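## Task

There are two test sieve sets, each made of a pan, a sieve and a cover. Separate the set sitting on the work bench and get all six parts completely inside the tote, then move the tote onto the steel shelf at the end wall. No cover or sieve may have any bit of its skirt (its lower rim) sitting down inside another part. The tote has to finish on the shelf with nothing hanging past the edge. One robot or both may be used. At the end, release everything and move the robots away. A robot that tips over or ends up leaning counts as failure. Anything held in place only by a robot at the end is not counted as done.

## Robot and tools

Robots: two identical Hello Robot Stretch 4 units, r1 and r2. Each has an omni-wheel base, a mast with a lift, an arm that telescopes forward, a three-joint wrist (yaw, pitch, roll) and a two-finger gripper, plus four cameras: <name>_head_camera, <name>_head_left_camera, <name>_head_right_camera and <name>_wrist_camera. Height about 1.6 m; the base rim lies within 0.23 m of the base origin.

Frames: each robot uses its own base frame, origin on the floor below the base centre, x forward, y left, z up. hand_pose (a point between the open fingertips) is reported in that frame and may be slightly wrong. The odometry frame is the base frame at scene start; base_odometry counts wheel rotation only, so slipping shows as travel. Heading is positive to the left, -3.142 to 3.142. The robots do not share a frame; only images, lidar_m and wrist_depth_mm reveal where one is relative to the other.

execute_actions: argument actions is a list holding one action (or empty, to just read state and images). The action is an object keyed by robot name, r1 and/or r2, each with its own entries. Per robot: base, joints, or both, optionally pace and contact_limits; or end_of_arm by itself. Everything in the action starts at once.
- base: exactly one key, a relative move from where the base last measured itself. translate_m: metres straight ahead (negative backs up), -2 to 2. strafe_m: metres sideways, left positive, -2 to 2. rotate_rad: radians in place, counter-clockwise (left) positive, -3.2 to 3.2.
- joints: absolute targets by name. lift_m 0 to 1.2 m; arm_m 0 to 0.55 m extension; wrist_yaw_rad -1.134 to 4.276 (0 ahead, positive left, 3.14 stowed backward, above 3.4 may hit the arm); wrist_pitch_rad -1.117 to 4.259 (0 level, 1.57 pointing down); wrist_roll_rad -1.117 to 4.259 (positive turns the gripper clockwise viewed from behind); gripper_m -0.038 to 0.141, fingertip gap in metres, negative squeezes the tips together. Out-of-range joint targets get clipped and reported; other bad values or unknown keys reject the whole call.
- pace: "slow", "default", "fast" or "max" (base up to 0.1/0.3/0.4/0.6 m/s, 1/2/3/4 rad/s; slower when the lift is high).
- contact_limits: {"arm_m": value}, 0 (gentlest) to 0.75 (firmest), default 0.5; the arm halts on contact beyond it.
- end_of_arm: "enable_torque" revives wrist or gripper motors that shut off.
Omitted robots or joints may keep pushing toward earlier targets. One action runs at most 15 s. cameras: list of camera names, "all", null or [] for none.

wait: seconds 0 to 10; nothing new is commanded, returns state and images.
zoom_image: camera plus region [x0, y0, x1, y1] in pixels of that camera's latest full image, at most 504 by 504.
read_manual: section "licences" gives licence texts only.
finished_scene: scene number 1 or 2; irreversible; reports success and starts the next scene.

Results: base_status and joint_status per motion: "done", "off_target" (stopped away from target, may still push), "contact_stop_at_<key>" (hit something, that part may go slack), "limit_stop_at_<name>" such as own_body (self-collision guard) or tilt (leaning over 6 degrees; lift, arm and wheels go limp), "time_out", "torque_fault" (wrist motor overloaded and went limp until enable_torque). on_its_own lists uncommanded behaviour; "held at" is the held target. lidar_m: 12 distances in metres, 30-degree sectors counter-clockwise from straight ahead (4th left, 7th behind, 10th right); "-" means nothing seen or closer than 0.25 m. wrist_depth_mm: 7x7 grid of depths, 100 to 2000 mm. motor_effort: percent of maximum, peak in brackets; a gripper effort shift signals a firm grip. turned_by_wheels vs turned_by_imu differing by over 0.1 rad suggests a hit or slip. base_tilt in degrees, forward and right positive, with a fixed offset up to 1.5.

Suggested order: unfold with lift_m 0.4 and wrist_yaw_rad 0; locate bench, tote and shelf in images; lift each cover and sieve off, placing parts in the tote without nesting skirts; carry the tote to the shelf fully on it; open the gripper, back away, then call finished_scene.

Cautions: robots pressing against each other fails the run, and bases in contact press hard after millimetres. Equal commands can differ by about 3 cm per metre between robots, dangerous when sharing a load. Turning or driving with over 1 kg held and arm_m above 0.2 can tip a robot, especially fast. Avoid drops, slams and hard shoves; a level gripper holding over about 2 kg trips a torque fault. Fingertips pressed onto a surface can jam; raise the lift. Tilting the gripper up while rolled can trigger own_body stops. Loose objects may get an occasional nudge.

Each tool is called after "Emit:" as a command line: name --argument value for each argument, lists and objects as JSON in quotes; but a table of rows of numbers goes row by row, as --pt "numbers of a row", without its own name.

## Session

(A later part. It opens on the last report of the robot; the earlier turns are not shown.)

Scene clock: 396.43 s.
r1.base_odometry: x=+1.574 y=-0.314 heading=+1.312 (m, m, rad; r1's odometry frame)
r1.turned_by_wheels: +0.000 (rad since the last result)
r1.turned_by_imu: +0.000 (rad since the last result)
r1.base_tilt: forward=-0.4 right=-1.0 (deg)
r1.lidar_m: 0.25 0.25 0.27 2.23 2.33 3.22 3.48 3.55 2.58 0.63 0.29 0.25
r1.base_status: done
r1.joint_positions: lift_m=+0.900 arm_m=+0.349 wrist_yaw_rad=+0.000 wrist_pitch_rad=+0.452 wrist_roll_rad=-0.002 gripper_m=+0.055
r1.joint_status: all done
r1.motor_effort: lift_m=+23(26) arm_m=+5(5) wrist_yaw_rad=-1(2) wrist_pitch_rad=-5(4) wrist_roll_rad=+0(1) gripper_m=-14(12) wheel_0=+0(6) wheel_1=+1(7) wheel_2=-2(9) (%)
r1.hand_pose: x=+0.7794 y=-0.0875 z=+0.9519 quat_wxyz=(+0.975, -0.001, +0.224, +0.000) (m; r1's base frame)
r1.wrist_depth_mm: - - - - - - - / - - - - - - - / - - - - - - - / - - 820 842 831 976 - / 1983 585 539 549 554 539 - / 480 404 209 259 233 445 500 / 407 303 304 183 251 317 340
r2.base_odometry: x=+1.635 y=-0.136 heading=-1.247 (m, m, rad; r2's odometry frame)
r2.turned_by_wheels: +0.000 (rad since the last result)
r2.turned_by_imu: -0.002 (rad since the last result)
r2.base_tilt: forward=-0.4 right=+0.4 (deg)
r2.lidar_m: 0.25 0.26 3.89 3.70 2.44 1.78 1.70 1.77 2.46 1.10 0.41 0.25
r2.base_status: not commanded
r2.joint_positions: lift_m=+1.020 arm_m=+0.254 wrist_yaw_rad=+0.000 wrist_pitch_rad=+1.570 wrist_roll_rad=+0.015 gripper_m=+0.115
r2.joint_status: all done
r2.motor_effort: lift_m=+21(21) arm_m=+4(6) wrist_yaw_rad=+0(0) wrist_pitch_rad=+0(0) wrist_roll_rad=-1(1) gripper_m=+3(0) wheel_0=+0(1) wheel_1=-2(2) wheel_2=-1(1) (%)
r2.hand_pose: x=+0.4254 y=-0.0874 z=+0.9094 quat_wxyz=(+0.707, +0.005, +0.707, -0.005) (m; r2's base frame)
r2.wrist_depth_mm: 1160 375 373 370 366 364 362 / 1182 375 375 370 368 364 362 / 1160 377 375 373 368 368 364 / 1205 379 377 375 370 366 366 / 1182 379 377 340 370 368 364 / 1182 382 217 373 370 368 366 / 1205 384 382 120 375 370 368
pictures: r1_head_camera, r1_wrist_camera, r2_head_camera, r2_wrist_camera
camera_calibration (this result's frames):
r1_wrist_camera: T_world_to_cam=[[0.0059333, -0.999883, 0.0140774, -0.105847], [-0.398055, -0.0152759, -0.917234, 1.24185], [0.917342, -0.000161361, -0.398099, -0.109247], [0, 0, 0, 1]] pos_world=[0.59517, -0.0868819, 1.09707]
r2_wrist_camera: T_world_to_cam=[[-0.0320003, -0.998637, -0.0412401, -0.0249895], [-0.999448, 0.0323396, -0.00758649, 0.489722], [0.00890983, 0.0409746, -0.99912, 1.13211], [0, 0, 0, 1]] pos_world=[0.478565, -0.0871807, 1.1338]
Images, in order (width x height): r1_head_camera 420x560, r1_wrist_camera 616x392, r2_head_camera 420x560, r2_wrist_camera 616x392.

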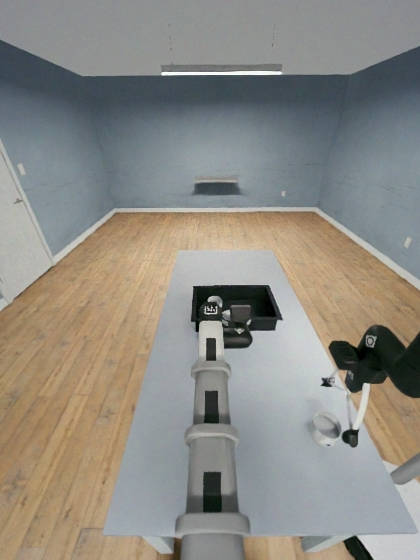

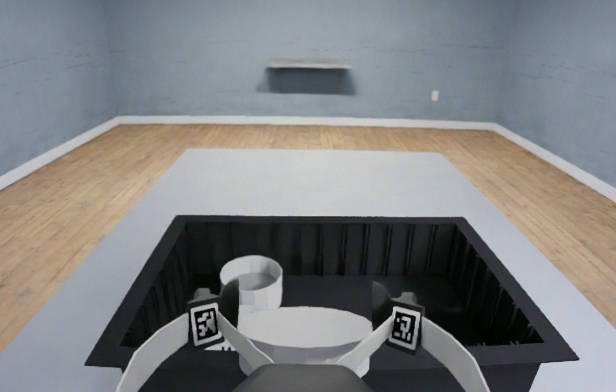

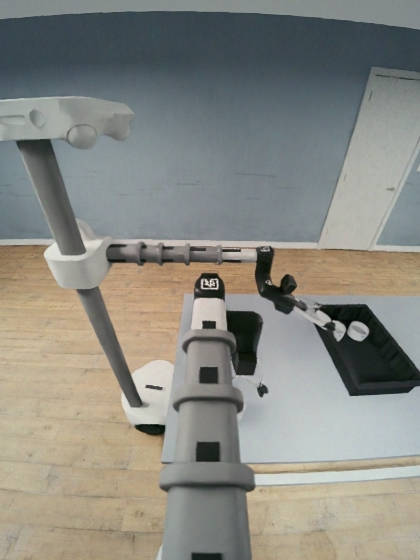

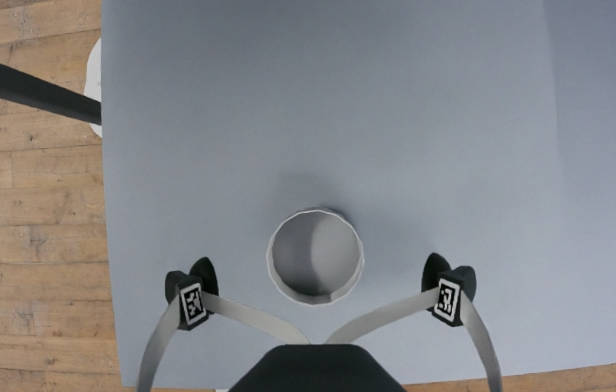

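Emit:
execute_actions --actions '[{"r1": {"base": {"strafe_m": -0.055}, "joints": {"lift_m": 0.95, "wrist_pitch_rad": 0.7}}, "r2": {"base": {"strafe_m": 0.006}, "joints": {"lift_m": 0.935, "gripper_m": 0.10}}}]' --cameras '["r1_wrist_camera", "r2_wrist_camera"]'

Scene clock: 425.17 s.
r1.base_odometry: x=+1.627 y=-0.328 heading=+1.312 (m, m, rad; r1's odometry frame)
r1.turned_by_wheels: +0.000 (rad since the last result)
r1.turned_by_imu: -0.001 (rad since the last result)
r1.base_tilt: forward=-0.4 right=-1.0 (deg)
r1.lidar_m: 0.25 0.25 0.25 2.30 2.39 3.27 3.49 3.44 2.53 0.59 0.26 0.25
r1.base_status: done
r1.joint_positions: lift_m=+0.950 arm_m=+0.349 wrist_yaw_rad=+0.000 wrist_pitch_rad=+0.702 wrist_roll_rad=-0.002 gripper_m=+0.055
r1.joint_status: all done
r1.motor_effort: lift_m=+23(26) arm_m=+5(6) wrist_yaw_rad=+0(0) wrist_pitch_rad=-3(4) wrist_roll_rad=+0(1) gripper_m=-12(13) wheel_0=+0(8) wheel_1=-1(10) wheel_2=+0(2) (%)
r1.hand_pose: x=+0.7403 y=-0.0874 z=+0.9417 quat_wxyz=(+0.939, -0.001, +0.344, +0.000) (m; r1's base frame)
r1.wrist_depth_mm: - - - - - - - / - - 931 960 960 - - / - 723 559 554 564 - - / 603 508 554 569 574 603 1863 / 492 436 459 500 500 436 530 / 413 384 208 259 233 421 430 / 377 366 364 183 286 375 387
r2.base_odometry: x=+1.641 y=-0.134 heading=-1.246 (m, m, rad; r2's odometry frame)
r2.turned_by_wheels: +0.000 (rad since the last result)
r2.turned_by_imu: -0.001 (rad since the last result)
r2.base_tilt: forward=-0.5 right=+0.3 (deg)
r2.lidar_m: 0.25 0.29 3.86 3.71 2.42 1.75 1.70 1.77 2.42 1.11 0.33 0.28
r2.base_status: done
r2.joint_positions: lift_m=+0.935 arm_m=+0.254 wrist_yaw_rad=+0.000 wrist_pitch_rad=+1.570 wrist_roll_rad=+0.015 gripper_m=+0.100
r2.joint_status: all done
r2.motor_effort: lift_m=+14(16) arm_m=+4(4) wrist_yaw_rad=+1(1) wrist_pitch_rad=+1(0) wrist_roll_rad=+0(1) gripper_m=+1(6) wheel_0=+1(5) wheel_1=+1(8) wheel_2=-1(0) (%)
r2.hand_pose: x=+0.4254 y=-0.0874 z=+0.8250 quat_wxyz=(+0.707, +0.005, +0.707, -0.005) (m; r2's base frame)
r2.wrist_depth_mm: 291 290 287 285 283 279 278 / 293 290 287 286 283 282 279 / 294 291 289 287 285 282 281 / 296 291 290 287 286 282 281 / 1098 293 291 255 286 285 282 / 1098 294 216 255 213 283 282 / 1118 294 294 121 289 285 283
pictures: r1_wrist_camera, r2_wrist_camera
camera_calibration (this result's frames):
r1_wrist_camera: T_world_to_cam=[[0.00930336, -0.999883, 0.012142, -0.106119], [-0.612162, -0.0152962, -0.790584, 1.25615], [0.790677, -0.00007776, -0.612233, 0.218039], [0, 0, 0, 1]] pos_world=[0.597556, -0.0868758, 1.12787]
r2_wrist_camera: T_world_to_cam=[[-0.0320003, -0.998637, -0.0412401, -0.0284688], [-0.999448, 0.0323396, -0.00758649, 0.489084], [0.00890983, 0.0409746, -0.99912, 1.04782], [0, 0, 0, 1]] pos_world=[0.478567, -0.0871807, 1.04943]
Images, in order (width x height): r1_wrist_camera 616x392, r2_wrist_camera 616x392.

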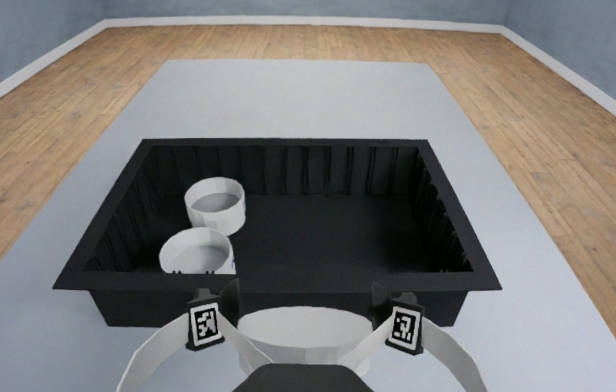

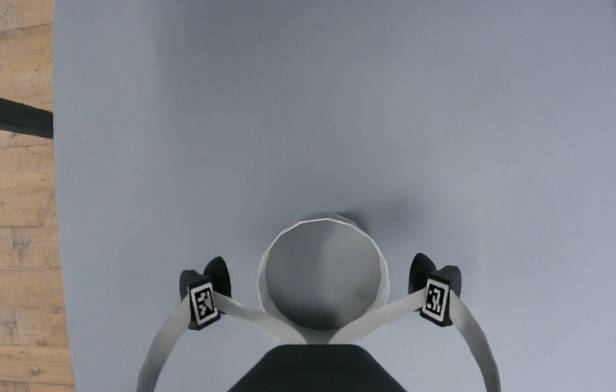

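Emit:
execute_actions --actions '[{"r1": {"base": {"translate_m": 0.04}, "joints": {"arm_m": 0.545}}, "r2": {"joints": {"lift_m": 0.929}, "pace": "slow"}}]' --cameras '[]'

Emit:
execute_actions --actions '[{"r1": {"joints": {"lift_m": 0.87}, "pace": "slow"}, "r2": {"joints": {"gripper_m": 0.05}, "pace": "slow"}}]' --cameras '["r1_wrist_camera", "r2_wrist_camera", "r2_head_camera", "r1_head_camera"]'

Scene clock: 440.10 s.
r1.base_odometry: x=+1.637 y=-0.290 heading=+1.312 (m, m, rad; r1's odometry frame)
r1.turned_by_wheels: +0.000 (rad since the last result)
r1.turned_by_imu: -0.001 (rad since the last result)
r1.base_tilt: forward=-0.3 right=-1.0 (deg)
r1.lidar_m: 0.25 0.25 0.25 2.28 2.42 3.28 3.51 3.46 2.50 0.55 0.25 0.25
r1.base_status: done
r1.joint_positions: lift_m=+0.950 arm_m=+0.544 wrist_yaw_rad=+0.000 wrist_pitch_rad=+0.702 wrist_roll_rad=-0.002 gripper_m=+0.055
r1.joint_status: all done
r1.motor_effort: lift_m=+24(23) arm_m=+6(8) wrist_yaw_rad=-1(1) wrist_pitch_rad=-5(5) wrist_roll_rad=+0(0) gripper_m=-12(12) wheel_0=+1(5) wheel_1=+1(6) wheel_2=-2(12) (%)
r1.hand_pose: x=+0.9352 y=-0.0874 z=+0.9417 quat_wxyz=(+0.939, -0.001, +0.344, +0.000) (m; r1's base frame)
r1.wrist_depth_mm: - - - - - - - / - - - - - - - / - 715 723 732 732 809 - / 609 580 585 597 597 597 1756 / 484 492 496 512 504 500 539 / 336 377 208 258 233 373 430 / 312 349 347 183 282 296 387
r2.base_odometry: x=+1.641 y=-0.134 heading=-1.246 (m, m, rad; r2's odometry frame)
r2.turned_by_wheels: +0.000 (rad since the last result)
r2.turned_by_imu: -0.001 (rad since the last result)
r2.base_tilt: forward=-0.4 right=+0.3 (deg)
r2.lidar_m: 0.25 0.26 3.88 3.70 2.45 1.75 1.68 1.77 2.44 1.09 0.41 0.28
r2.base_status: not commanded
r2.joint_positions: lift_m=+0.929 arm_m=+0.254 wrist_yaw_rad=+0.000 wrist_pitch_rad=+1.570 wrist_roll_rad=+0.015 gripper_m=+0.100
r2.joint_status: all done
r2.motor_effort: lift_m=+13(13) arm_m=+4(4) wrist_yaw_rad=+1(1) wrist_pitch_rad=-1(0) wrist_roll_rad=-1(1) gripper_m=-3(6) wheel_0=+1(1) wheel_1=+0(0) wheel_2=+0(1) (%)
r2.hand_pose: x=+0.4254 y=-0.0874 z=+0.8191 quat_wxyz=(+0.707, +0.005, +0.707, -0.005) (m; r2's base frame)
r2.wrist_depth_mm: 286 285 281 278 278 274 272 / 287 285 282 279 277 276 273 / 289 285 282 281 278 276 274 / 289 286 283 281 278 276 276 / 290 287 285 249 279 278 276 / 1098 289 217 249 213 278 277 / 691 289 287 121 282 279 278
pictures: none
No camera images: the call's "cameras" was empty. Leave "cameras" out to get every camera's image.

Scene clock: 442.33 s.
r1.base_odometry: x=+1.637 y=-0.290 heading=+1.312 (m, m, rad; r1's odometry frame)
r1.turned_by_wheels: +0.000 (rad since the last result)
r1.turned_by_imu: +0.000 (rad since the last result)
r1.base_tilt: forward=-0.3 right=-1.0 (deg)
r1.lidar_m: 0.25 0.25 0.25 2.29 2.42 3.32 3.54 3.47 2.48 0.58 0.25 0.25
r1.base_status: not commanded
r1.joint_positions: lift_m=+0.870 arm_m=+0.544 wrist_yaw_rad=+0.000 wrist_pitch_rad=+0.702 wrist_roll_rad=-0.002 gripper_m=+0.055
r1.joint_status: all done
r1.motor_effort: lift_m=+18(22) arm_m=+5(5) wrist_yaw_rad=+0(2) wrist_pitch_rad=-3(4) wrist_roll_rad=+0(2) gripper_m=-13(13) wheel_0=+1(1) wheel_1=+1(1) wheel_2=-2(2) (%)
r1.hand_pose: x=+0.9352 y=-0.0874 z=+0.8621 quat_wxyz=(+0.939, -0.001, +0.344, +0.000) (m; r1's base frame)
r1.wrist_depth_mm: - - - - - - - / - 750 732 741 750 - - / 591 569 564 574 574 591 - / 314 317 320 320 324 327 473 / 315 327 338 340 338 325 377 / 312 306 208 259 232 317 246 / 285 279 283 183 240 285 238
r2.base_odometry: x=+1.641 y=-0.134 heading=-1.246 (m, m, rad; r2's odometry frame)
r2.turned_by_wheels: +0.000 (rad since the last result)
r2.turned_by_imu: -0.001 (rad since the last result)
r2.base_tilt: forward=-0.4 right=+0.4 (deg)
r2.lidar_m: 0.25 0.29 3.87 3.70 2.43 1.77 1.68 1.78 2.48 1.09 0.41 0.28
r2.base_status: not commanded
r2.joint_positions: lift_m=+0.929 arm_m=+0.254 wrist_yaw_rad=+0.000 wrist_pitch_rad=+1.570 wrist_roll_rad=+0.015 gripper_m=+0.050
r2.joint_status: all done
r2.motor_effort: lift_m=+13(13) arm_m=+4(4) wrist_yaw_rad=+1(1) wrist_pitch_rad=-1(2) wrist_roll_rad=-1(1) gripper_m=-16(16) wheel_0=+1(1) wheel_1=+0(1) wheel_2=+0(1) (%)
r2.hand_pose: x=+0.4254 y=-0.0874 z=+0.8191 quat_wxyz=(+0.707, +0.005, +0.707, -0.005) (m; r2's base frame)
r2.wrist_depth_mm: 285 283 281 278 276 274 272 / 286 285 281 279 277 274 273 / 287 285 283 281 278 276 274 / 289 287 283 282 278 277 276 / 289 289 286 246 278 277 276 / 1118 289 195 248 208 277 277 / 691 289 286 124 281 279 277
pictures: r1_head_camera, r1_wrist_camera, r2_head_camera, r2_wrist_camera
camera_calibration (this result's frames):
r1_wrist_camera: T_world_to_cam=[[0.00943875, -0.999882, 0.0121394, -0.107061], [-0.612369, -0.0153771, -0.790422, 1.31257], [0.790515, 0.0000267734, -0.612442, 0.0155056], [0, 0, 0, 1]] pos_world=[0.792531, -0.0868656, 1.04828]
r2_wrist_camera: T_world_to_cam=[[-0.0320005, -0.998637, -0.0412398, -0.0287159], [-0.999448, 0.0323394, -0.00757695, 0.489028], [0.00890029, 0.0409746, -0.999121, 1.04184], [0, 0, 0, 1]] pos_world=[0.478567, -0.0871807, 1.04345]
Images, in order (width x height): r1_head_camera 420x560, r1_wrist_camera 616x392, r2_head_camera 420x560, r2_wrist_camera 616x392.

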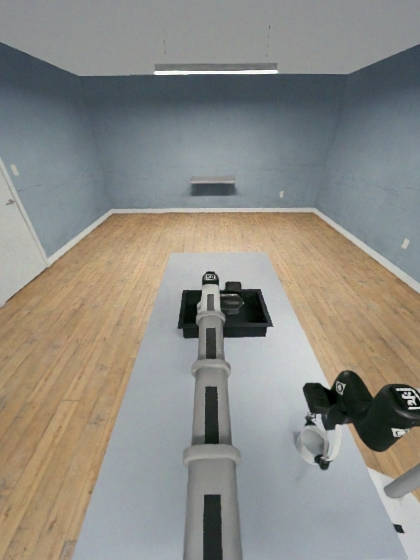

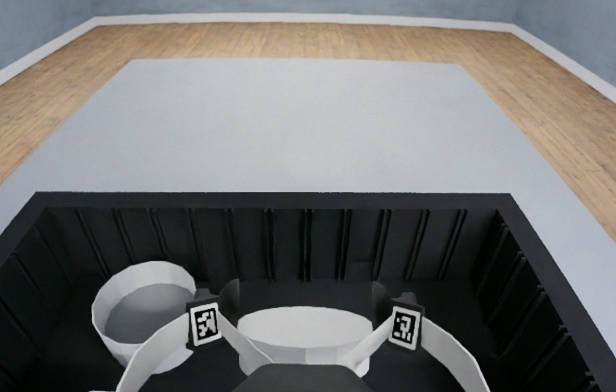

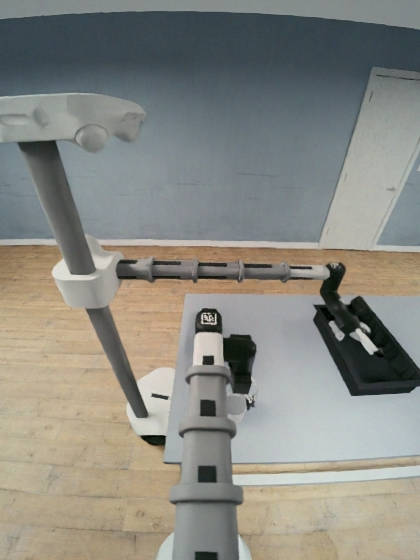

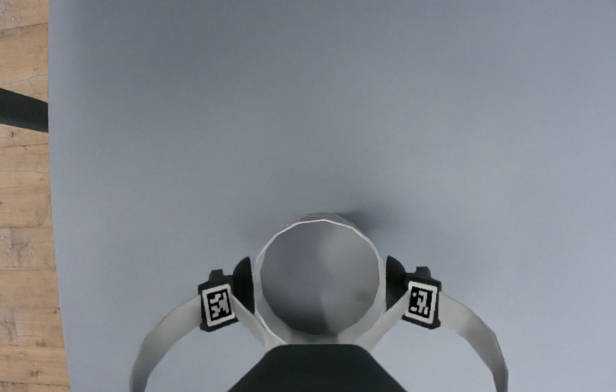

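Emit:
execute_actions --actions '[{"r1": {"joints": {"lift_m": 0.835}, "pace": "slow"}, "r2": {"joints": {"lift_m": 0.965}, "pace": "slow"}}]' --cameras '["r1_wrist_camera", "r2_wrist_camera", "r2_head_camera", "r1_head_camera"]'

Emit:
zoom_image --camera "r1_head_camera" --region '[270, 370, 400, 490]'

Emit:
zoom_image --camera "r2_head_camera" --region '[290, 260, 420, 400]'

Scene clock: 451.63 s.
r1.base_odometry: x=+1.637 y=-0.290 heading=+1.312 (m, m, rad; r1's odometry frame)
r1.turned_by_wheels: +0.000 (rad since the last result)
r1.turned_by_imu: -0.001 (rad since the last result)
r1.base_tilt: forward=-0.4 right=-1.0 (deg)
r1.lidar_m: 0.25 0.25 0.25 2.30 2.40 3.29 3.54 3.43 2.50 0.56 0.25 0.25
r1.base_status: not commanded
r1.joint_positions: lift_m=+0.835 arm_m=+0.544 wrist_yaw_rad=+0.000 wrist_pitch_rad=+0.702 wrist_roll_rad=-0.002 gripper_m=+0.055
r1.joint_status: all done
r1.motor_effort: lift_m=+18(19) arm_m=+6(6) wrist_yaw_rad=-1(2) wrist_pitch_rad=-4(3) wrist_roll_rad=+0(0) gripper_m=-13(12) wheel_0=+1(1) wheel_1=+1(1) wheel_2=-2(2) (%)
r1.hand_pose: x=+0.9352 y=-0.0874 z=+0.8271 quat_wxyz=(+0.939, -0.001, +0.344, +0.000) (m; r1's base frame)
r1.wrist_depth_mm: - - - - - - - / - 647 647 647 661 715 - / 496 496 500 500 504 508 - / 291 297 298 301 303 297 340 / 312 300 327 330 330 325 244 / 278 267 208 258 234 287 241 / 254 227 250 183 223 257 239
r2.base_odometry: x=+1.641 y=-0.134 heading=-1.246 (m, m, rad; r2's odometry frame)
r2.turned_by_wheels: +0.000 (rad since the last result)
r2.turned_by_imu: -0.001 (rad since the last result)
r2.base_tilt: forward=-0.5 right=+0.3 (deg)
r2.lidar_m: 0.25 0.27 3.85 3.70 2.45 1.78 1.69 1.78 2.47 1.12 0.39 0.29
r2.base_status: not commanded
r2.joint_positions: lift_m=+0.965 arm_m=+0.254 wrist_yaw_rad=+0.000 wrist_pitch_rad=+1.570 wrist_roll_rad=+0.015 gripper_m=+0.050
r2.joint_status: all done
r2.motor_effort: lift_m=+22(20) arm_m=+4(4) wrist_yaw_rad=+1(1) wrist_pitch_rad=+1(0) wrist_roll_rad=-1(0) gripper_m=-18(15) wheel_0=+1(1) wheel_1=+1(0) wheel_2=-1(0) (%)
r2.hand_pose: x=+0.4254 y=-0.0874 z=+0.8543 quat_wxyz=(+0.707, +0.005, +0.707, -0.005) (m; r2's base frame)
r2.wrist_depth_mm: 1098 319 315 314 312 309 307 / 1118 320 317 315 314 312 307 / 627 320 319 315 312 310 309 / 1118 324 319 317 314 312 310 / 1118 324 320 247 314 312 312 / 1138 324 195 247 208 314 312 / 1160 327 324 124 317 314 312
pictures: r1_head_camera, r1_wrist_camera, r2_head_camera, r2_wrist_camera
camera_calibration (this result's frames):
r1_wrist_camera: T_world_to_cam=[[0.00943897, -0.999882, 0.0121396, -0.106637], [-0.612369, -0.0153773, -0.790422, 1.28492], [0.790515, 0.000026879, -0.612442, -0.00592224], [0, 0, 0, 1]] pos_world=[0.792532, -0.0868656, 1.01329]
r2_wrist_camera: T_world_to_cam=[[-0.0320008, -0.998637, -0.0412398, -0.0272608], [-0.999448, 0.0323397, -0.00757695, 0.489297], [0.00890031, 0.0409746, -0.999121, 1.07709], [0, 0, 0, 1]] pos_world=[0.478568, -0.0871807, 1.07873]
Images, in order (width x height): r1_head_camera 420x560, r1_wrist_camera 616x392, r2_head_camera 420x560, r2_wrist_camera 616x392.

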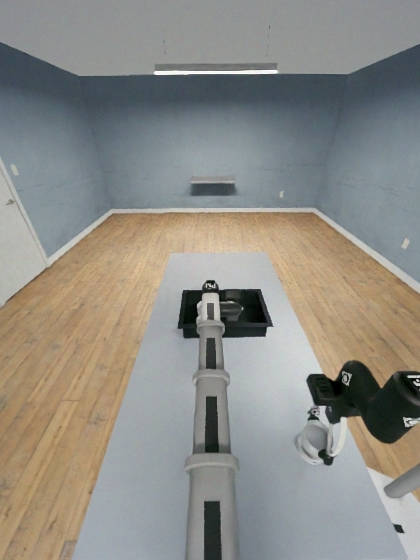

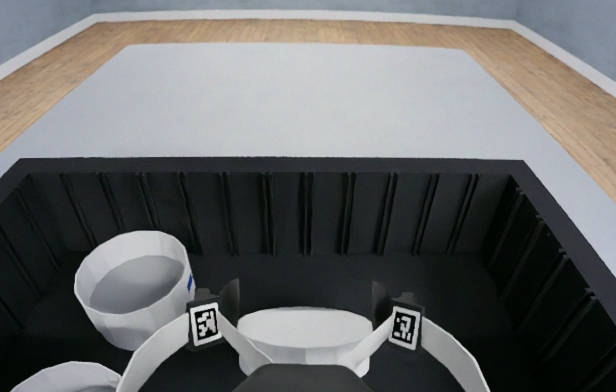

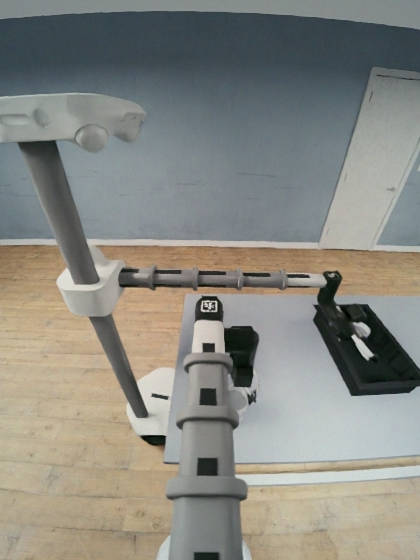

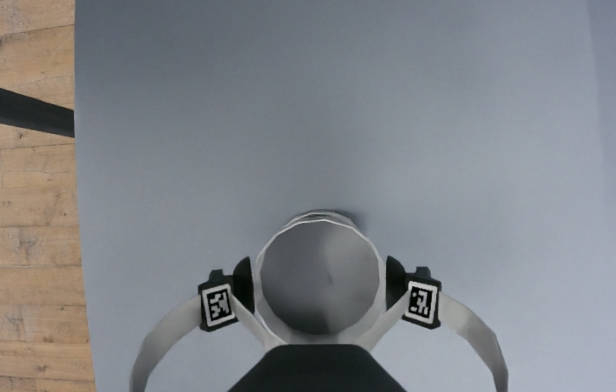

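Region (270, 370, 400, 490) of r1_head_camera's 420x560 image, scaled by 3.877, with more detail than that image has; it fills the top 465 rows of this view, and the rest is white.

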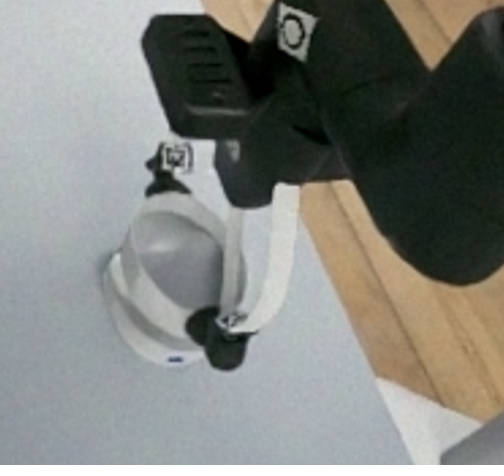

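Region (290, 260, 420, 400) of r2_head_camera's 420x560 image, scaled by 3.600, with more detail than that image has; it fills the left 468 columns of this view, and the rest is white.

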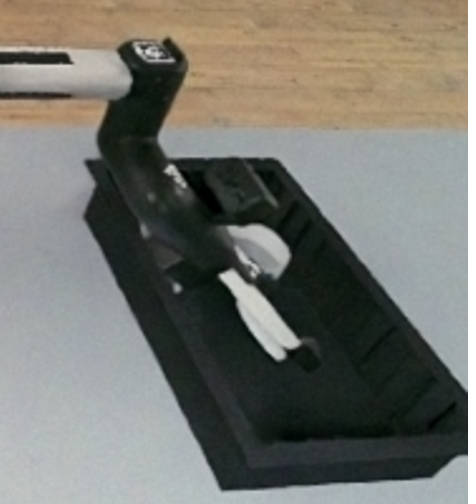

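Emit:
execute_actions --actions '[{"r1": {"joints": {"lift_m": 0.82}, "pace": "slow"}, "r2": {"joints": {"lift_m": 1.05}}}]' --cameras '["r1_wrist_camera", "r2_wrist_camera", "r2_head_camera"]'

Emit:
zoom_image --camera "r2_head_camera" --region '[290, 260, 420, 400]'

Scene clock: 460.77 s.
r1.base_odometry: x=+1.637 y=-0.290 heading=+1.312 (m, m, rad; r1's odometry frame)
r1.turned_by_wheels: +0.000 (rad since the last result)
r1.turned_by_imu: -0.001 (rad since the last result)
r1.base_tilt: forward=-0.3 right=-1.0 (deg)
r1.lidar_m: 0.25 0.25 0.25 2.29 2.41 3.30 3.54 3.48 2.47 0.57 0.25 0.25
r1.base_status: not commanded
r1.joint_positions: lift_m=+0.820 arm_m=+0.544 wrist_yaw_rad=+0.000 wrist_pitch_rad=+0.702 wrist_roll_rad=-0.002 gripper_m=+0.055
r1.joint_status: all done
r1.motor_effort: lift_m=+18(20) arm_m=+6(5) wrist_yaw_rad=-2(1) wrist_pitch_rad=-3(4) wrist_roll_rad=+0(1) gripper_m=-13(13) wheel_0=+1(1) wheel_1=+1(1) wheel_2=-2(2) (%)
r1.hand_pose: x=+0.9353 y=-0.0874 z=+0.8123 quat_wxyz=(+0.939, -0.001, +0.344, +0.000) (m; r1's base frame)
r1.wrist_depth_mm: - - - - - - - / - 609 603 615 621 640 - / 469 469 469 469 477 484 517 / 291 297 300 301 300 297 256 / 301 283 320 320 324 312 244 / 267 245 207 253 230 279 242 / 196 198 235 183 217 242 235
r2.base_odometry: x=+1.641 y=-0.134 heading=-1.246 (m, m, rad; r2's odometry frame)
r2.turned_by_wheels: +0.000 (rad since the last result)
r2.turned_by_imu: -0.001 (rad since the last result)
r2.base_tilt: forward=-0.4 right=+0.4 (deg)
r2.lidar_m: 0.25 0.26 3.86 3.71 2.44 1.80 1.69 1.79 2.45 1.13 0.40 0.26
r2.base_status: not commanded
r2.joint_positions: lift_m=+1.050 arm_m=+0.254 wrist_yaw_rad=+0.000 wrist_pitch_rad=+1.570 wrist_roll_rad=+0.015 gripper_m=+0.050
r2.joint_status: all done
r2.motor_effort: lift_m=+21(25) arm_m=+4(4) wrist_yaw_rad=+1(1) wrist_pitch_rad=+0(1) wrist_roll_rad=-1(1) gripper_m=-12(15) wheel_0=+1(1) wheel_1=+1(1) wheel_2=-1(1) (%)
r2.hand_pose: x=+0.4254 y=-0.0874 z=+0.9394 quat_wxyz=(+0.707, +0.005, +0.707, -0.005) (m; r2's base frame)
r2.wrist_depth_mm: 1182 404 402 399 397 392 389 / 1205 407 402 399 397 394 389 / 1229 407 404 402 399 394 392 / 1229 413 407 402 399 397 394 / 1205 413 407 247 399 399 397 / 1229 1229 195 248 208 397 399 / 1229 1205 410 124 404 402 399
pictures: r1_wrist_camera, r2_head_camera, r2_wrist_camera
camera_calibration (this result's frames):
r1_wrist_camera: T_world_to_cam=[[0.00943283, -0.999882, 0.0121441, -0.106456], [-0.611988, -0.0153772, -0.790718, 1.27312], [0.790811, 0.0000266363, -0.612061, -0.015674], [0, 0, 0, 1]] pos_world=[0.792534, -0.0868656, 0.998378]
r2_wrist_camera: T_world_to_cam=[[-0.0320012, -0.998637, -0.0412394, -0.0237546], [-0.999448, 0.0323396, -0.00756456, 0.489927], [0.00888792, 0.0409746, -0.999121, 1.16205], [0, 0, 0, 1]] pos_world=[0.478569, -0.0871807, 1.16375]
Images, in order (width x height): r1_wrist_camera 616x392, r2_head_camera 420x560, r2_wrist_camera 616x392.

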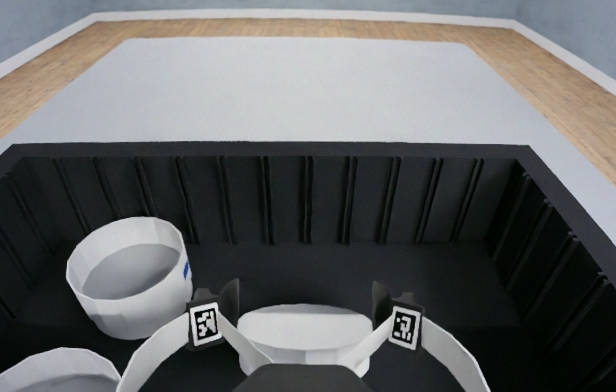

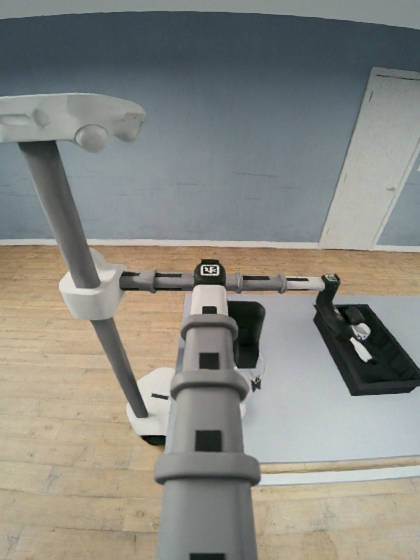

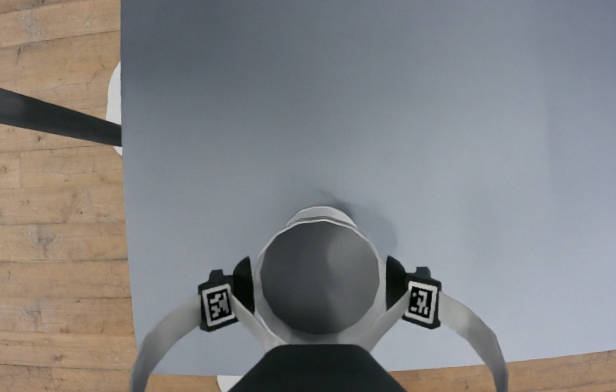

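Region (290, 260, 420, 400) of r2_head_camera's 420x560 image, scaled by 3.600, with more detail than that image has; it fills the left 468 columns of this view, and the rest is white.

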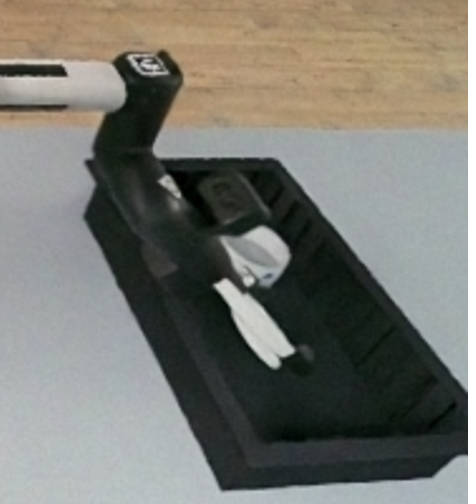

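Emit:
execute_actions --actions '[{"r1": {"joints": {"gripper_m": 0.068}, "pace": "slow"}, "r2": {"joints": {"arm_m": 0.1}}}]' --cameras '["r1_wrist_camera", "r2_head_camera"]'

Scene clock: 471.13 s.
r1.base_odometry: x=+1.637 y=-0.290 heading=+1.312 (m, m, rad; r1's odometry frame)
r1.turned_by_wheels: +0.000 (rad since the last result)
r1.turned_by_imu: -0.001 (rad since the last result)
r1.base_tilt: forward=-0.4 right=-1.0 (deg)
r1.lidar_m: 0.25 0.25 0.25 2.30 2.40 3.31 3.53 3.44 2.52 0.56 0.25 0.25
r1.base_status: not commanded
r1.joint_positions: lift_m=+0.820 arm_m=+0.544 wrist_yaw_rad=+0.000 wrist_pitch_rad=+0.702 wrist_roll_rad=-0.002 gripper_m=+0.068
r1.joint_status: all done
r1.motor_effort: lift_m=+18(18) arm_m=+5(5) wrist_yaw_rad=-1(1) wrist_pitch_rad=-3(3) wrist_roll_rad=-1(0) gripper_m=-4(11) wheel_0=+1(1) wheel_1=+1(1) wheel_2=-2(2) (%)
r1.hand_pose: x=+0.9353 y=-0.0874 z=+0.8122 quat_wxyz=(+0.939, -0.001, +0.344, +0.000) (m; r1's base frame)
r1.wrist_depth_mm: - - - - - - - / - 615 609 615 621 640 - / 466 466 466 473 480 480 512 / 290 297 300 300 300 296 255 / 294 285 320 320 322 312 244 / 267 246 211 241 216 276 242 / 196 198 234 148 237 239 234
r2.base_odometry: x=+1.641 y=-0.134 heading=-1.246 (m, m, rad; r2's odometry frame)
r2.turned_by_wheels: +0.000 (rad since the last result)
r2.turned_by_imu: -0.001 (rad since the last result)
r2.base_tilt: forward=-0.4 right=+0.4 (deg)
r2.lidar_m: 0.25 0.27 3.86 3.70 2.43 1.76 1.70 1.78 2.44 1.12 0.42 0.25
r2.base_status: not commanded
r2.joint_positions: lift_m=+1.050 arm_m=+0.101 wrist_yaw_rad=+0.000 wrist_pitch_rad=+1.570 wrist_roll_rad=+0.015 gripper_m=+0.050
r2.joint_status: all done
r2.motor_effort: lift_m=+22(22) arm_m=-4(4) wrist_yaw_rad=+1(2) wrist_pitch_rad=-1(1) wrist_roll_rad=-1(1) gripper_m=-13(15) wheel_0=+1(1) wheel_1=+1(0) wheel_2=-1(0) (%)
r2.hand_pose: x=+0.2719 y=-0.0874 z=+0.9394 quat_wxyz=(+0.707, +0.005, +0.707, -0.005) (m; r2's base frame)
r2.wrist_depth_mm: 634 407 402 399 397 392 389 / 1205 407 404 399 397 394 392 / 1229 410 404 404 399 394 394 / 1205 410 410 404 402 397 394 / 1255 1205 1182 247 404 1160 1182 / 1229 1205 195 248 208 1182 1160 / 1229 1205 1205 124 1160 1182 1182
pictures: r1_wrist_camera, r2_head_camera
camera_calibration (this result's frames):
r1_wrist_camera: T_world_to_cam=[[0.00943281, -0.999882, 0.012144, -0.106455], [-0.611988, -0.0153771, -0.790718, 1.27311], [0.790811, 0.0000266845, -0.612061, -0.0156807], [0, 0, 0, 1]] pos_world=[0.792534, -0.0868656, 0.998367]
Images, in order (width x height): r1_wrist_camera 616x392, r2_head_camera 420x560.

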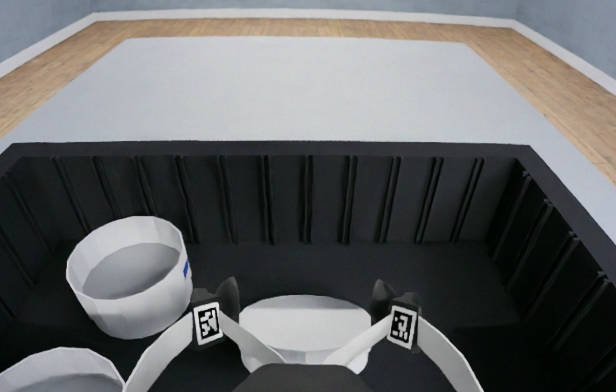

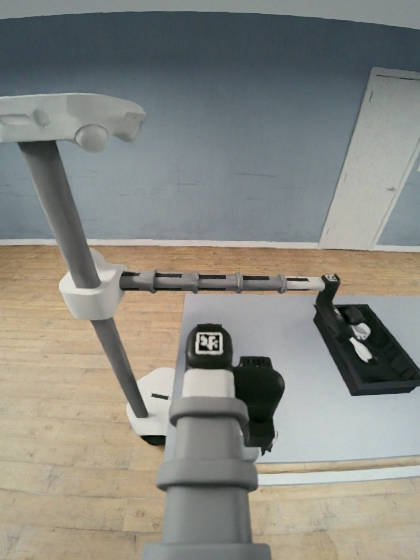

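Emit:
execute_actions --actions '[{"r1": {"joints": {"lift_m": 0.811}, "pace": "slow"}, "r2": {"base": {"strafe_m": -0.3}}}]' --cameras '["r1_wrist_camera", "r2_head_camera"]'

Emit:
zoom_image --camera "r2_head_camera" --region '[210, 260, 380, 400]'

Scene clock: 479.13 s.
r1.base_odometry: x=+1.637 y=-0.290 heading=+1.312 (m, m, rad; r1's odometry frame)
r1.turned_by_wheels: +0.000 (rad since the last result)
r1.turned_by_imu: -0.001 (rad since the last result)
r1.base_tilt: forward=-0.4 right=-1.0 (deg)
r1.lidar_m: 0.25 0.25 0.25 2.28 2.40 3.25 3.54 3.46 2.48 2.42 0.25 0.25
r1.base_status: not commanded
r1.joint_positions: lift_m=+0.811 arm_m=+0.544 wrist_yaw_rad=+0.000 wrist_pitch_rad=+0.702 wrist_roll_rad=-0.002 gripper_m=+0.068
r1.joint_status: all done
r1.motor_effort: lift_m=+18(18) arm_m=+5(6) wrist_yaw_rad=-1(1) wrist_pitch_rad=-2(3) wrist_roll_rad=+0(1) gripper_m=-5(5) wheel_0=+1(1) wheel_1=+1(1) wheel_2=-2(2) (%)
r1.hand_pose: x=+0.9353 y=-0.0874 z=+0.8032 quat_wxyz=(+0.939, -0.001, +0.344, +0.000) (m; r1's base frame)
r1.wrist_depth_mm: - - - - - - - / - 585 585 591 603 609 - / 278 279 281 281 283 285 469 / 291 290 298 300 301 296 248 / 285 278 306 310 310 301 243 / 257 239 211 229 216 265 240 / 188 197 224 148 229 233 231
r2.base_odometry: x=+1.356 y=-0.229 heading=-1.246 (m, m, rad; r2's odometry frame)
r2.turned_by_wheels: +0.000 (rad since the last result)
r2.turned_by_imu: -0.001 (rad since the last result)
r2.base_tilt: forward=-0.4 right=+0.3 (deg)
r2.lidar_m: 0.25 0.28 0.38 4.02 2.45 1.77 1.69 1.79 2.47 1.14 0.40 0.27
r2.base_status: done
r2.joint_positions: lift_m=+1.050 arm_m=+0.101 wrist_yaw_rad=+0.000 wrist_pitch_rad=+1.570 wrist_roll_rad=+0.015 gripper_m=+0.050
r2.joint_status: not commanded
r2.motor_effort: lift_m=+22(21) arm_m=-4(4) wrist_yaw_rad=+2(1) wrist_pitch_rad=-1(2) wrist_roll_rad=-1(1) gripper_m=-13(18) wheel_0=+0(8) wheel_1=+1(5) wheel_2=-1(1) (%)
r2.hand_pose: x=+0.2719 y=-0.0874 z=+0.9394 quat_wxyz=(+0.707, +0.005, +0.707, -0.005) (m; r2's base frame)
r2.wrist_depth_mm: 410 404 404 399 397 368 366 / 413 410 404 399 397 394 392 / 413 410 404 402 397 394 394 / 413 413 407 404 402 399 394 / 1229 1205 1205 247 402 1182 1160 / 1229 1229 194 248 209 1182 1160 / 1229 1229 1205 124 1182 1182 1160
pictures: r1_wrist_camera, r2_head_camera
camera_calibration (this result's frames):
r1_wrist_camera: T_world_to_cam=[[0.00943454, -0.999882, 0.0121429, -0.106346], [-0.612087, -0.0153772, -0.790641, 1.26596], [0.790734, 0.0000268482, -0.61216, -0.0210603], [0, 0, 0, 1]] pos_world=[0.792535, -0.0868656, 0.98932]
Images, in order (width x height): r1_wrist_camera 616x392, r2_head_camera 420x560.

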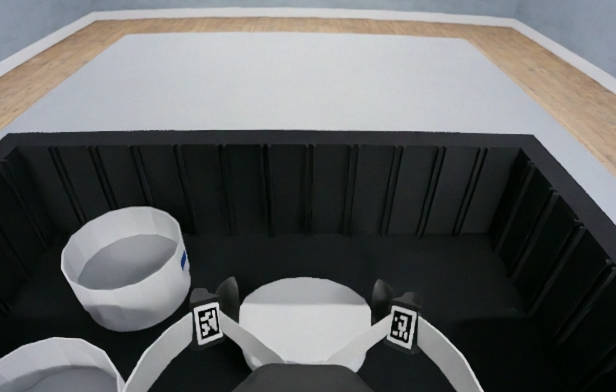

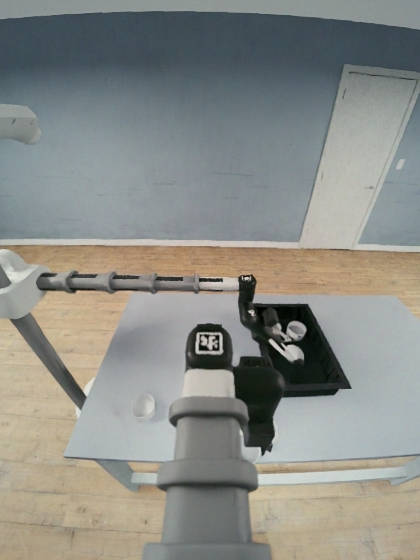

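Region (210, 260, 380, 400) of r2_head_camera's 420x560 image, scaled by 2.965, with more detail than that image has; it fills the top 415 rows of this view, and the rest is white.

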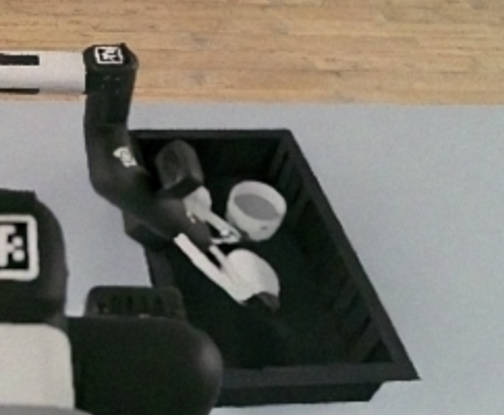

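Emit:
execute_actions --actions '[{"r1": {"joints": {"lift_m": 0.805}, "pace": "slow"}}]' --cameras '[]'

Emit:
execute_actions --actions '[{"r1": {"joints": {"gripper_m": 0.092}, "pace": "slow"}}]' --cameras '["r1_wrist_camera"]'

Scene clock: 484.17 s.
r1.base_odometry: x=+1.637 y=-0.290 heading=+1.312 (m, m, rad; r1's odometry frame)
r1.turned_by_wheels: +0.000 (rad since the last result)
r1.turned_by_imu: -0.001 (rad since the last result)
r1.base_tilt: forward=-0.4 right=-1.0 (deg)
r1.lidar_m: 0.25 0.25 0.25 2.29 2.37 3.29 3.53 3.46 2.50 2.42 0.25 0.25
r1.base_status: not commanded
r1.joint_positions: lift_m=+0.805 arm_m=+0.544 wrist_yaw_rad=+0.000 wrist_pitch_rad=+0.702 wrist_roll_rad=-0.002 gripper_m=+0.068
r1.joint_status: all done
r1.motor_effort: lift_m=+18(22) arm_m=+6(5) wrist_yaw_rad=+0(1) wrist_pitch_rad=-2(3) wrist_roll_rad=-1(1) gripper_m=-4(6) wheel_0=+1(1) wheel_1=+1(1) wheel_2=-2(2) (%)
r1.hand_pose: x=+0.9353 y=-0.0874 z=+0.7972 quat_wxyz=(+0.939, -0.001, +0.344, +0.000) (m; r1's base frame)
r1.wrist_depth_mm: - - - - - - - / 609 569 569 574 585 591 - / 277 276 276 277 279 283 462 / 290 286 298 300 298 297 245 / 274 271 298 303 301 291 245 / 250 239 211 227 215 258 241 / 188 190 220 148 221 225 226
r2.base_odometry: x=+1.356 y=-0.229 heading=-1.246 (m, m, rad; r2's odometry frame)
r2.turned_by_wheels: +0.000 (rad since the last result)
r2.turned_by_imu: -0.001 (rad since the last result)
r2.base_tilt: forward=-0.4 right=+0.4 (deg)
r2.lidar_m: 0.25 0.28 0.37 4.02 2.43 1.77 1.67 1.78 2.43 1.16 0.39 0.28
r2.base_status: not commanded
r2.joint_positions: lift_m=+1.050 arm_m=+0.101 wrist_yaw_rad=+0.000 wrist_pitch_rad=+1.570 wrist_roll_rad=+0.015 gripper_m=+0.050
r2.joint_status: not commanded
r2.motor_effort: lift_m=+21(21) arm_m=-4(4) wrist_yaw_rad=+1(1) wrist_pitch_rad=+0(0) wrist_roll_rad=+0(2) gripper_m=-17(19) wheel_0=+0(0) wheel_1=+1(1) wheel_2=-1(1) (%)
r2.hand_pose: x=+0.2719 y=-0.0874 z=+0.9394 quat_wxyz=(+0.707, +0.005, +0.707, -0.005) (m; r2's base frame)
r2.wrist_depth_mm: 410 407 402 399 397 366 368 / 410 407 404 402 397 394 392 / 413 410 407 404 399 397 394 / 415 410 407 404 399 397 397 / 1255 1205 1205 247 404 1182 1160 / 1229 1229 195 247 209 1182 1182 / 1229 1229 1229 124 1182 1205 1160
pictures: none
No camera images: the call's "cameras" was empty. Leave "cameras" out to get every camera's image.

Scene clock: 485.53 s.
r1.base_odometry: x=+1.637 y=-0.290 heading=+1.312 (m, m, rad; r1's odometry frame)
r1.turned_by_wheels: +0.000 (rad since the last result)
r1.turned_by_imu: +0.000 (rad since the last result)
r1.base_tilt: forward=-0.4 right=-1.0 (deg)
r1.lidar_m: 0.25 0.25 0.25 2.29 2.37 3.29 3.52 3.47 2.52 2.42 0.25 0.25
r1.base_status: not commanded
r1.joint_positions: lift_m=+0.805 arm_m=+0.544 wrist_yaw_rad=+0.000 wrist_pitch_rad=+0.702 wrist_roll_rad=-0.002 gripper_m=+0.092
r1.joint_status: all done
r1.motor_effort: lift_m=+18(19) arm_m=+5(5) wrist_yaw_rad=-1(1) wrist_pitch_rad=-3(4) wrist_roll_rad=+0(0) gripper_m=-2(5) wheel_0=+1(1) wheel_1=+1(1) wheel_2=-2(2) (%)
r1.hand_pose: x=+0.9353 y=-0.0874 z=+0.7972 quat_wxyz=(+0.939, -0.001, +0.344, +0.000) (m; r1's base frame)
r1.wrist_depth_mm: - - - - - - - / 615 574 574 580 580 603 - / 274 277 277 281 279 285 462 / 291 285 300 303 301 294 244 / 283 271 300 300 303 291 244 / 251 235 214 232 219 259 240 / 187 194 220 144 221 226 225
r2.base_odometry: x=+1.356 y=-0.229 heading=-1.246 (m, m, rad; r2's odometry frame)
r2.turned_by_wheels: +0.000 (rad since the last result)
r2.turned_by_imu: +0.000 (rad since the last result)
r2.base_tilt: forward=-0.5 right=+0.3 (deg)
r2.lidar_m: 0.25 0.28 0.37 4.01 2.44 1.79 1.67 1.76 2.47 1.13 0.42 0.26
r2.base_status: not commanded
r2.joint_positions: lift_m=+1.050 arm_m=+0.101 wrist_yaw_rad=+0.000 wrist_pitch_rad=+1.570 wrist_roll_rad=+0.015 gripper_m=+0.050
r2.joint_status: not commanded
r2.motor_effort: lift_m=+21(22) arm_m=-5(4) wrist_yaw_rad=+1(1) wrist_pitch_rad=-1(2) wrist_roll_rad=-1(2) gripper_m=-17(11) wheel_0=+0(1) wheel_1=+1(1) wheel_2=-1(1) (%)
r2.hand_pose: x=+0.2719 y=-0.0874 z=+0.9394 quat_wxyz=(+0.707, +0.005, +0.707, -0.005) (m; r2's base frame)
r2.wrist_depth_mm: 407 407 402 402 394 366 368 / 413 407 404 402 397 394 392 / 410 410 407 402 402 397 394 / 415 410 407 402 402 399 394 / 1229 1229 1182 247 402 1160 1182 / 1229 1229 195 248 209 1182 1182 / 1229 1229 1205 124 1182 1182 1160
pictures: r1_wrist_camera
camera_calibration (this result's frames):
r1_wrist_camera: T_world_to_cam=[[0.00943465, -0.999882, 0.0121425, -0.106273], [-0.612107, -0.015377, -0.790625, 1.26122], [0.790719, 0.0000267809, -0.61218, -0.0246986], [0, 0, 0, 1]] pos_world=[0.792536, -0.0868656, 0.983325]
Images, in order (width x height): r1_wrist_camera 616x392.

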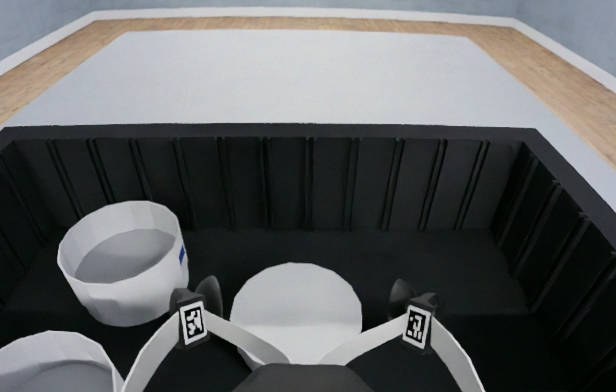

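Emit:
execute_actions --actions '[{"r1": {"joints": {"lift_m": 0.93}}, "r2": {"base": {"strafe_m": -0.278}}}]' --cameras '[]'

Emit:
execute_actions --actions '[{"r1": {"base": {"translate_m": -0.45}, "joints": {"arm_m": 0.0}}, "r2": {"joints": {"arm_m": 0.30}}}]' --cameras '["r2_wrist_camera", "r2_head_camera", "r1_head_camera"]'

Scene clock: 532.80 s.
r1.base_odometry: x=+1.637 y=-0.290 heading=+1.312 (m, m, rad; r1's odometry frame)
r1.turned_by_wheels: +0.000 (rad since the last result)
r1.turned_by_imu: -0.001 (rad since the last result)
r1.base_tilt: forward=-0.4 right=-1.0 (deg)
r1.lidar_m: 0.25 0.25 0.25 2.28 2.39 3.31 3.53 3.43 2.49 2.43 0.25 0.25
r1.base_status: not commanded
r1.joint_positions: lift_m=+0.930 arm_m=+0.544 wrist_yaw_rad=+0.000 wrist_pitch_rad=+0.702 wrist_roll_rad=-0.002 gripper_m=+0.092
r1.joint_status: all done
r1.motor_effort: lift_m=+24(23) arm_m=+5(6) wrist_yaw_rad=-1(1) wrist_pitch_rad=-3(3) wrist_roll_rad=+0(0) gripper_m=-2(2) wheel_0=+1(1) wheel_1=+1(1) wheel_2=-2(2) (%)
r1.hand_pose: x=+0.9353 y=-0.0874 z=+0.9218 quat_wxyz=(+0.939, -0.001, +0.344, +0.000) (m; r1's base frame)
r1.wrist_depth_mm: - - - - - - - / - - 904 - - - - / - 683 683 699 699 732 - / 554 549 559 569 564 569 1756 / 445 353 357 357 359 462 488 / 315 370 216 384 219 332 407 / 314 330 332 144 347 283 319
r2.base_odometry: x=+1.093 y=-0.318 heading=-1.247 (m, m, rad; r2's odometry frame)
r2.turned_by_wheels: +0.000 (rad since the last result)
r2.turned_by_imu: -0.002 (rad since the last result)
r2.base_tilt: forward=-0.5 right=+0.4 (deg)
r2.lidar_m: 0.26 0.26 0.36 4.29 2.46 1.80 1.67 1.75 2.46 4.00 0.38 0.29
r2.base_status: done
r2.joint_positions: lift_m=+1.050 arm_m=+0.101 wrist_yaw_rad=+0.000 wrist_pitch_rad=+1.570 wrist_roll_rad=+0.015 gripper_m=+0.050
r2.joint_status: not commanded
r2.motor_effort: lift_m=+21(22) arm_m=-4(4) wrist_yaw_rad=+1(2) wrist_pitch_rad=-2(1) wrist_roll_rad=-1(2) gripper_m=-18(17) wheel_0=-1(7) wheel_1=-1(7) wheel_2=-1(0) (%)
r2.hand_pose: x=+0.2719 y=-0.0874 z=+0.9394 quat_wxyz=(+0.707, +0.005, +0.707, -0.005) (m; r2's base frame)
r2.wrist_depth_mm: 410 325 314 314 342 392 392 / 410 407 407 402 397 394 394 / 410 410 404 402 397 397 392 / 415 410 407 402 399 399 394 / 1229 1229 1182 247 1160 1182 1160 / 1229 1205 195 248 209 1182 1160 / 1229 1229 1205 124 1182 1160 1160
pictures: none
No camera images: the call's "cameras" was empty. Leave "cameras" out to get every camera's image.

Scene clock: 535.80 s.
r1.base_odometry: x=+1.522 y=-0.725 heading=+1.312 (m, m, rad; r1's odometry frame)
r1.turned_by_wheels: +0.000 (rad since the last result)
r1.turned_by_imu: -0.002 (rad since the last result)
r1.base_tilt: forward=-0.4 right=-1.0 (deg)
r1.lidar_m: 0.56 0.61 2.41 2.31 2.41 3.12 3.04 3.16 2.52 2.40 2.55 0.61
r1.base_status: done
r1.joint_positions: lift_m=+0.930 arm_m=+0.002 wrist_yaw_rad=+0.000 wrist_pitch_rad=+0.702 wrist_roll_rad=-0.002 gripper_m=+0.092
r1.joint_status: all done
r1.motor_effort: lift_m=+23(23) arm_m=-5(6) wrist_yaw_rad=+0(2) wrist_pitch_rad=-3(3) wrist_roll_rad=+0(0) gripper_m=-1(2) wheel_0=-2(5) wheel_1=-2(7) wheel_2=+2(10) (%)
r1.hand_pose: x=+0.3927 y=-0.0875 z=+0.9218 quat_wxyz=(+0.939, -0.001, +0.344, +0.000) (m; r1's base frame)
r1.wrist_depth_mm: - - 1098 1042 1366 - - / - - 891 904 904 - - / - 691 699 699 699 788 - / 564 554 564 569 574 580 1808 / 500 504 500 512 512 517 1397 / 1255 691 216 1308 218 668 1281 / 1118 741 1098 144 960 1098 1160
r2.base_odometry: x=+1.093 y=-0.318 heading=-1.247 (m, m, rad; r2's odometry frame)
r2.turned_by_wheels: +0.000 (rad since the last result)
r2.turned_by_imu: -0.001 (rad since the last result)
r2.base_tilt: forward=-0.5 right=+0.4 (deg)
r2.lidar_m: 0.25 0.27 0.39 4.28 2.45 1.77 1.67 1.77 2.45 3.99 0.39 0.28
r2.base_status: not commanded
r2.joint_positions: lift_m=+1.050 arm_m=+0.299 wrist_yaw_rad=+0.000 wrist_pitch_rad=+1.570 wrist_roll_rad=+0.015 gripper_m=+0.050
r2.joint_status: all done
r2.motor_effort: lift_m=+21(22) arm_m=+4(2) wrist_yaw_rad=+1(1) wrist_pitch_rad=-1(1) wrist_roll_rad=+0(0) gripper_m=-16(19) wheel_0=-1(1) wheel_1=-1(2) wheel_2=-1(1) (%)
r2.hand_pose: x=+0.4704 y=-0.0874 z=+0.9394 quat_wxyz=(+0.707, +0.005, +0.707, -0.005) (m; r2's base frame)
r2.wrist_depth_mm: 407 377 399 394 394 392 392 / 410 375 402 377 394 394 392 / 413 364 404 399 397 397 394 / 415 359 402 399 397 394 394 / 413 355 332 246 312 399 397 / 415 413 195 247 209 397 397 / 415 415 410 124 402 399 399
pictures: r1_head_camera, r2_head_camera, r2_wrist_camera
camera_calibration (this result's frames):
r2_wrist_camera: T_world_to_cam=[[-0.0320233, -0.998636, -0.0412408, -0.0223015], [-0.999447, 0.0323635, -0.00760841, 0.534941], [0.00893273, 0.0409744, -0.99912, 1.16166], [0, 0, 0, 1]] pos_world=[0.523554, -0.087182, 1.16379]
Images, in order (width x height): r1_head_camera 420x560, r2_head_camera 420x560, r2_wrist_camera 616x392.

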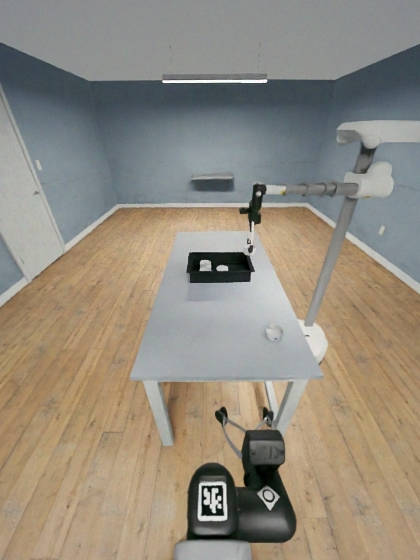

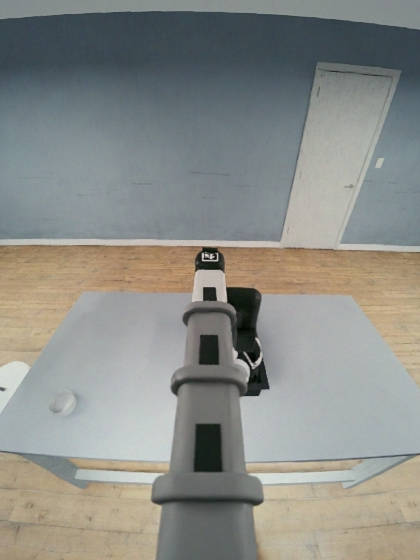

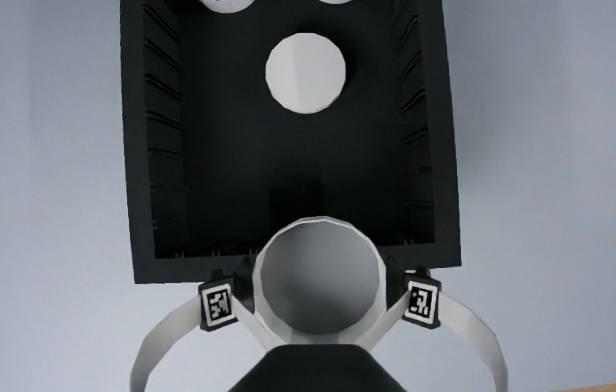

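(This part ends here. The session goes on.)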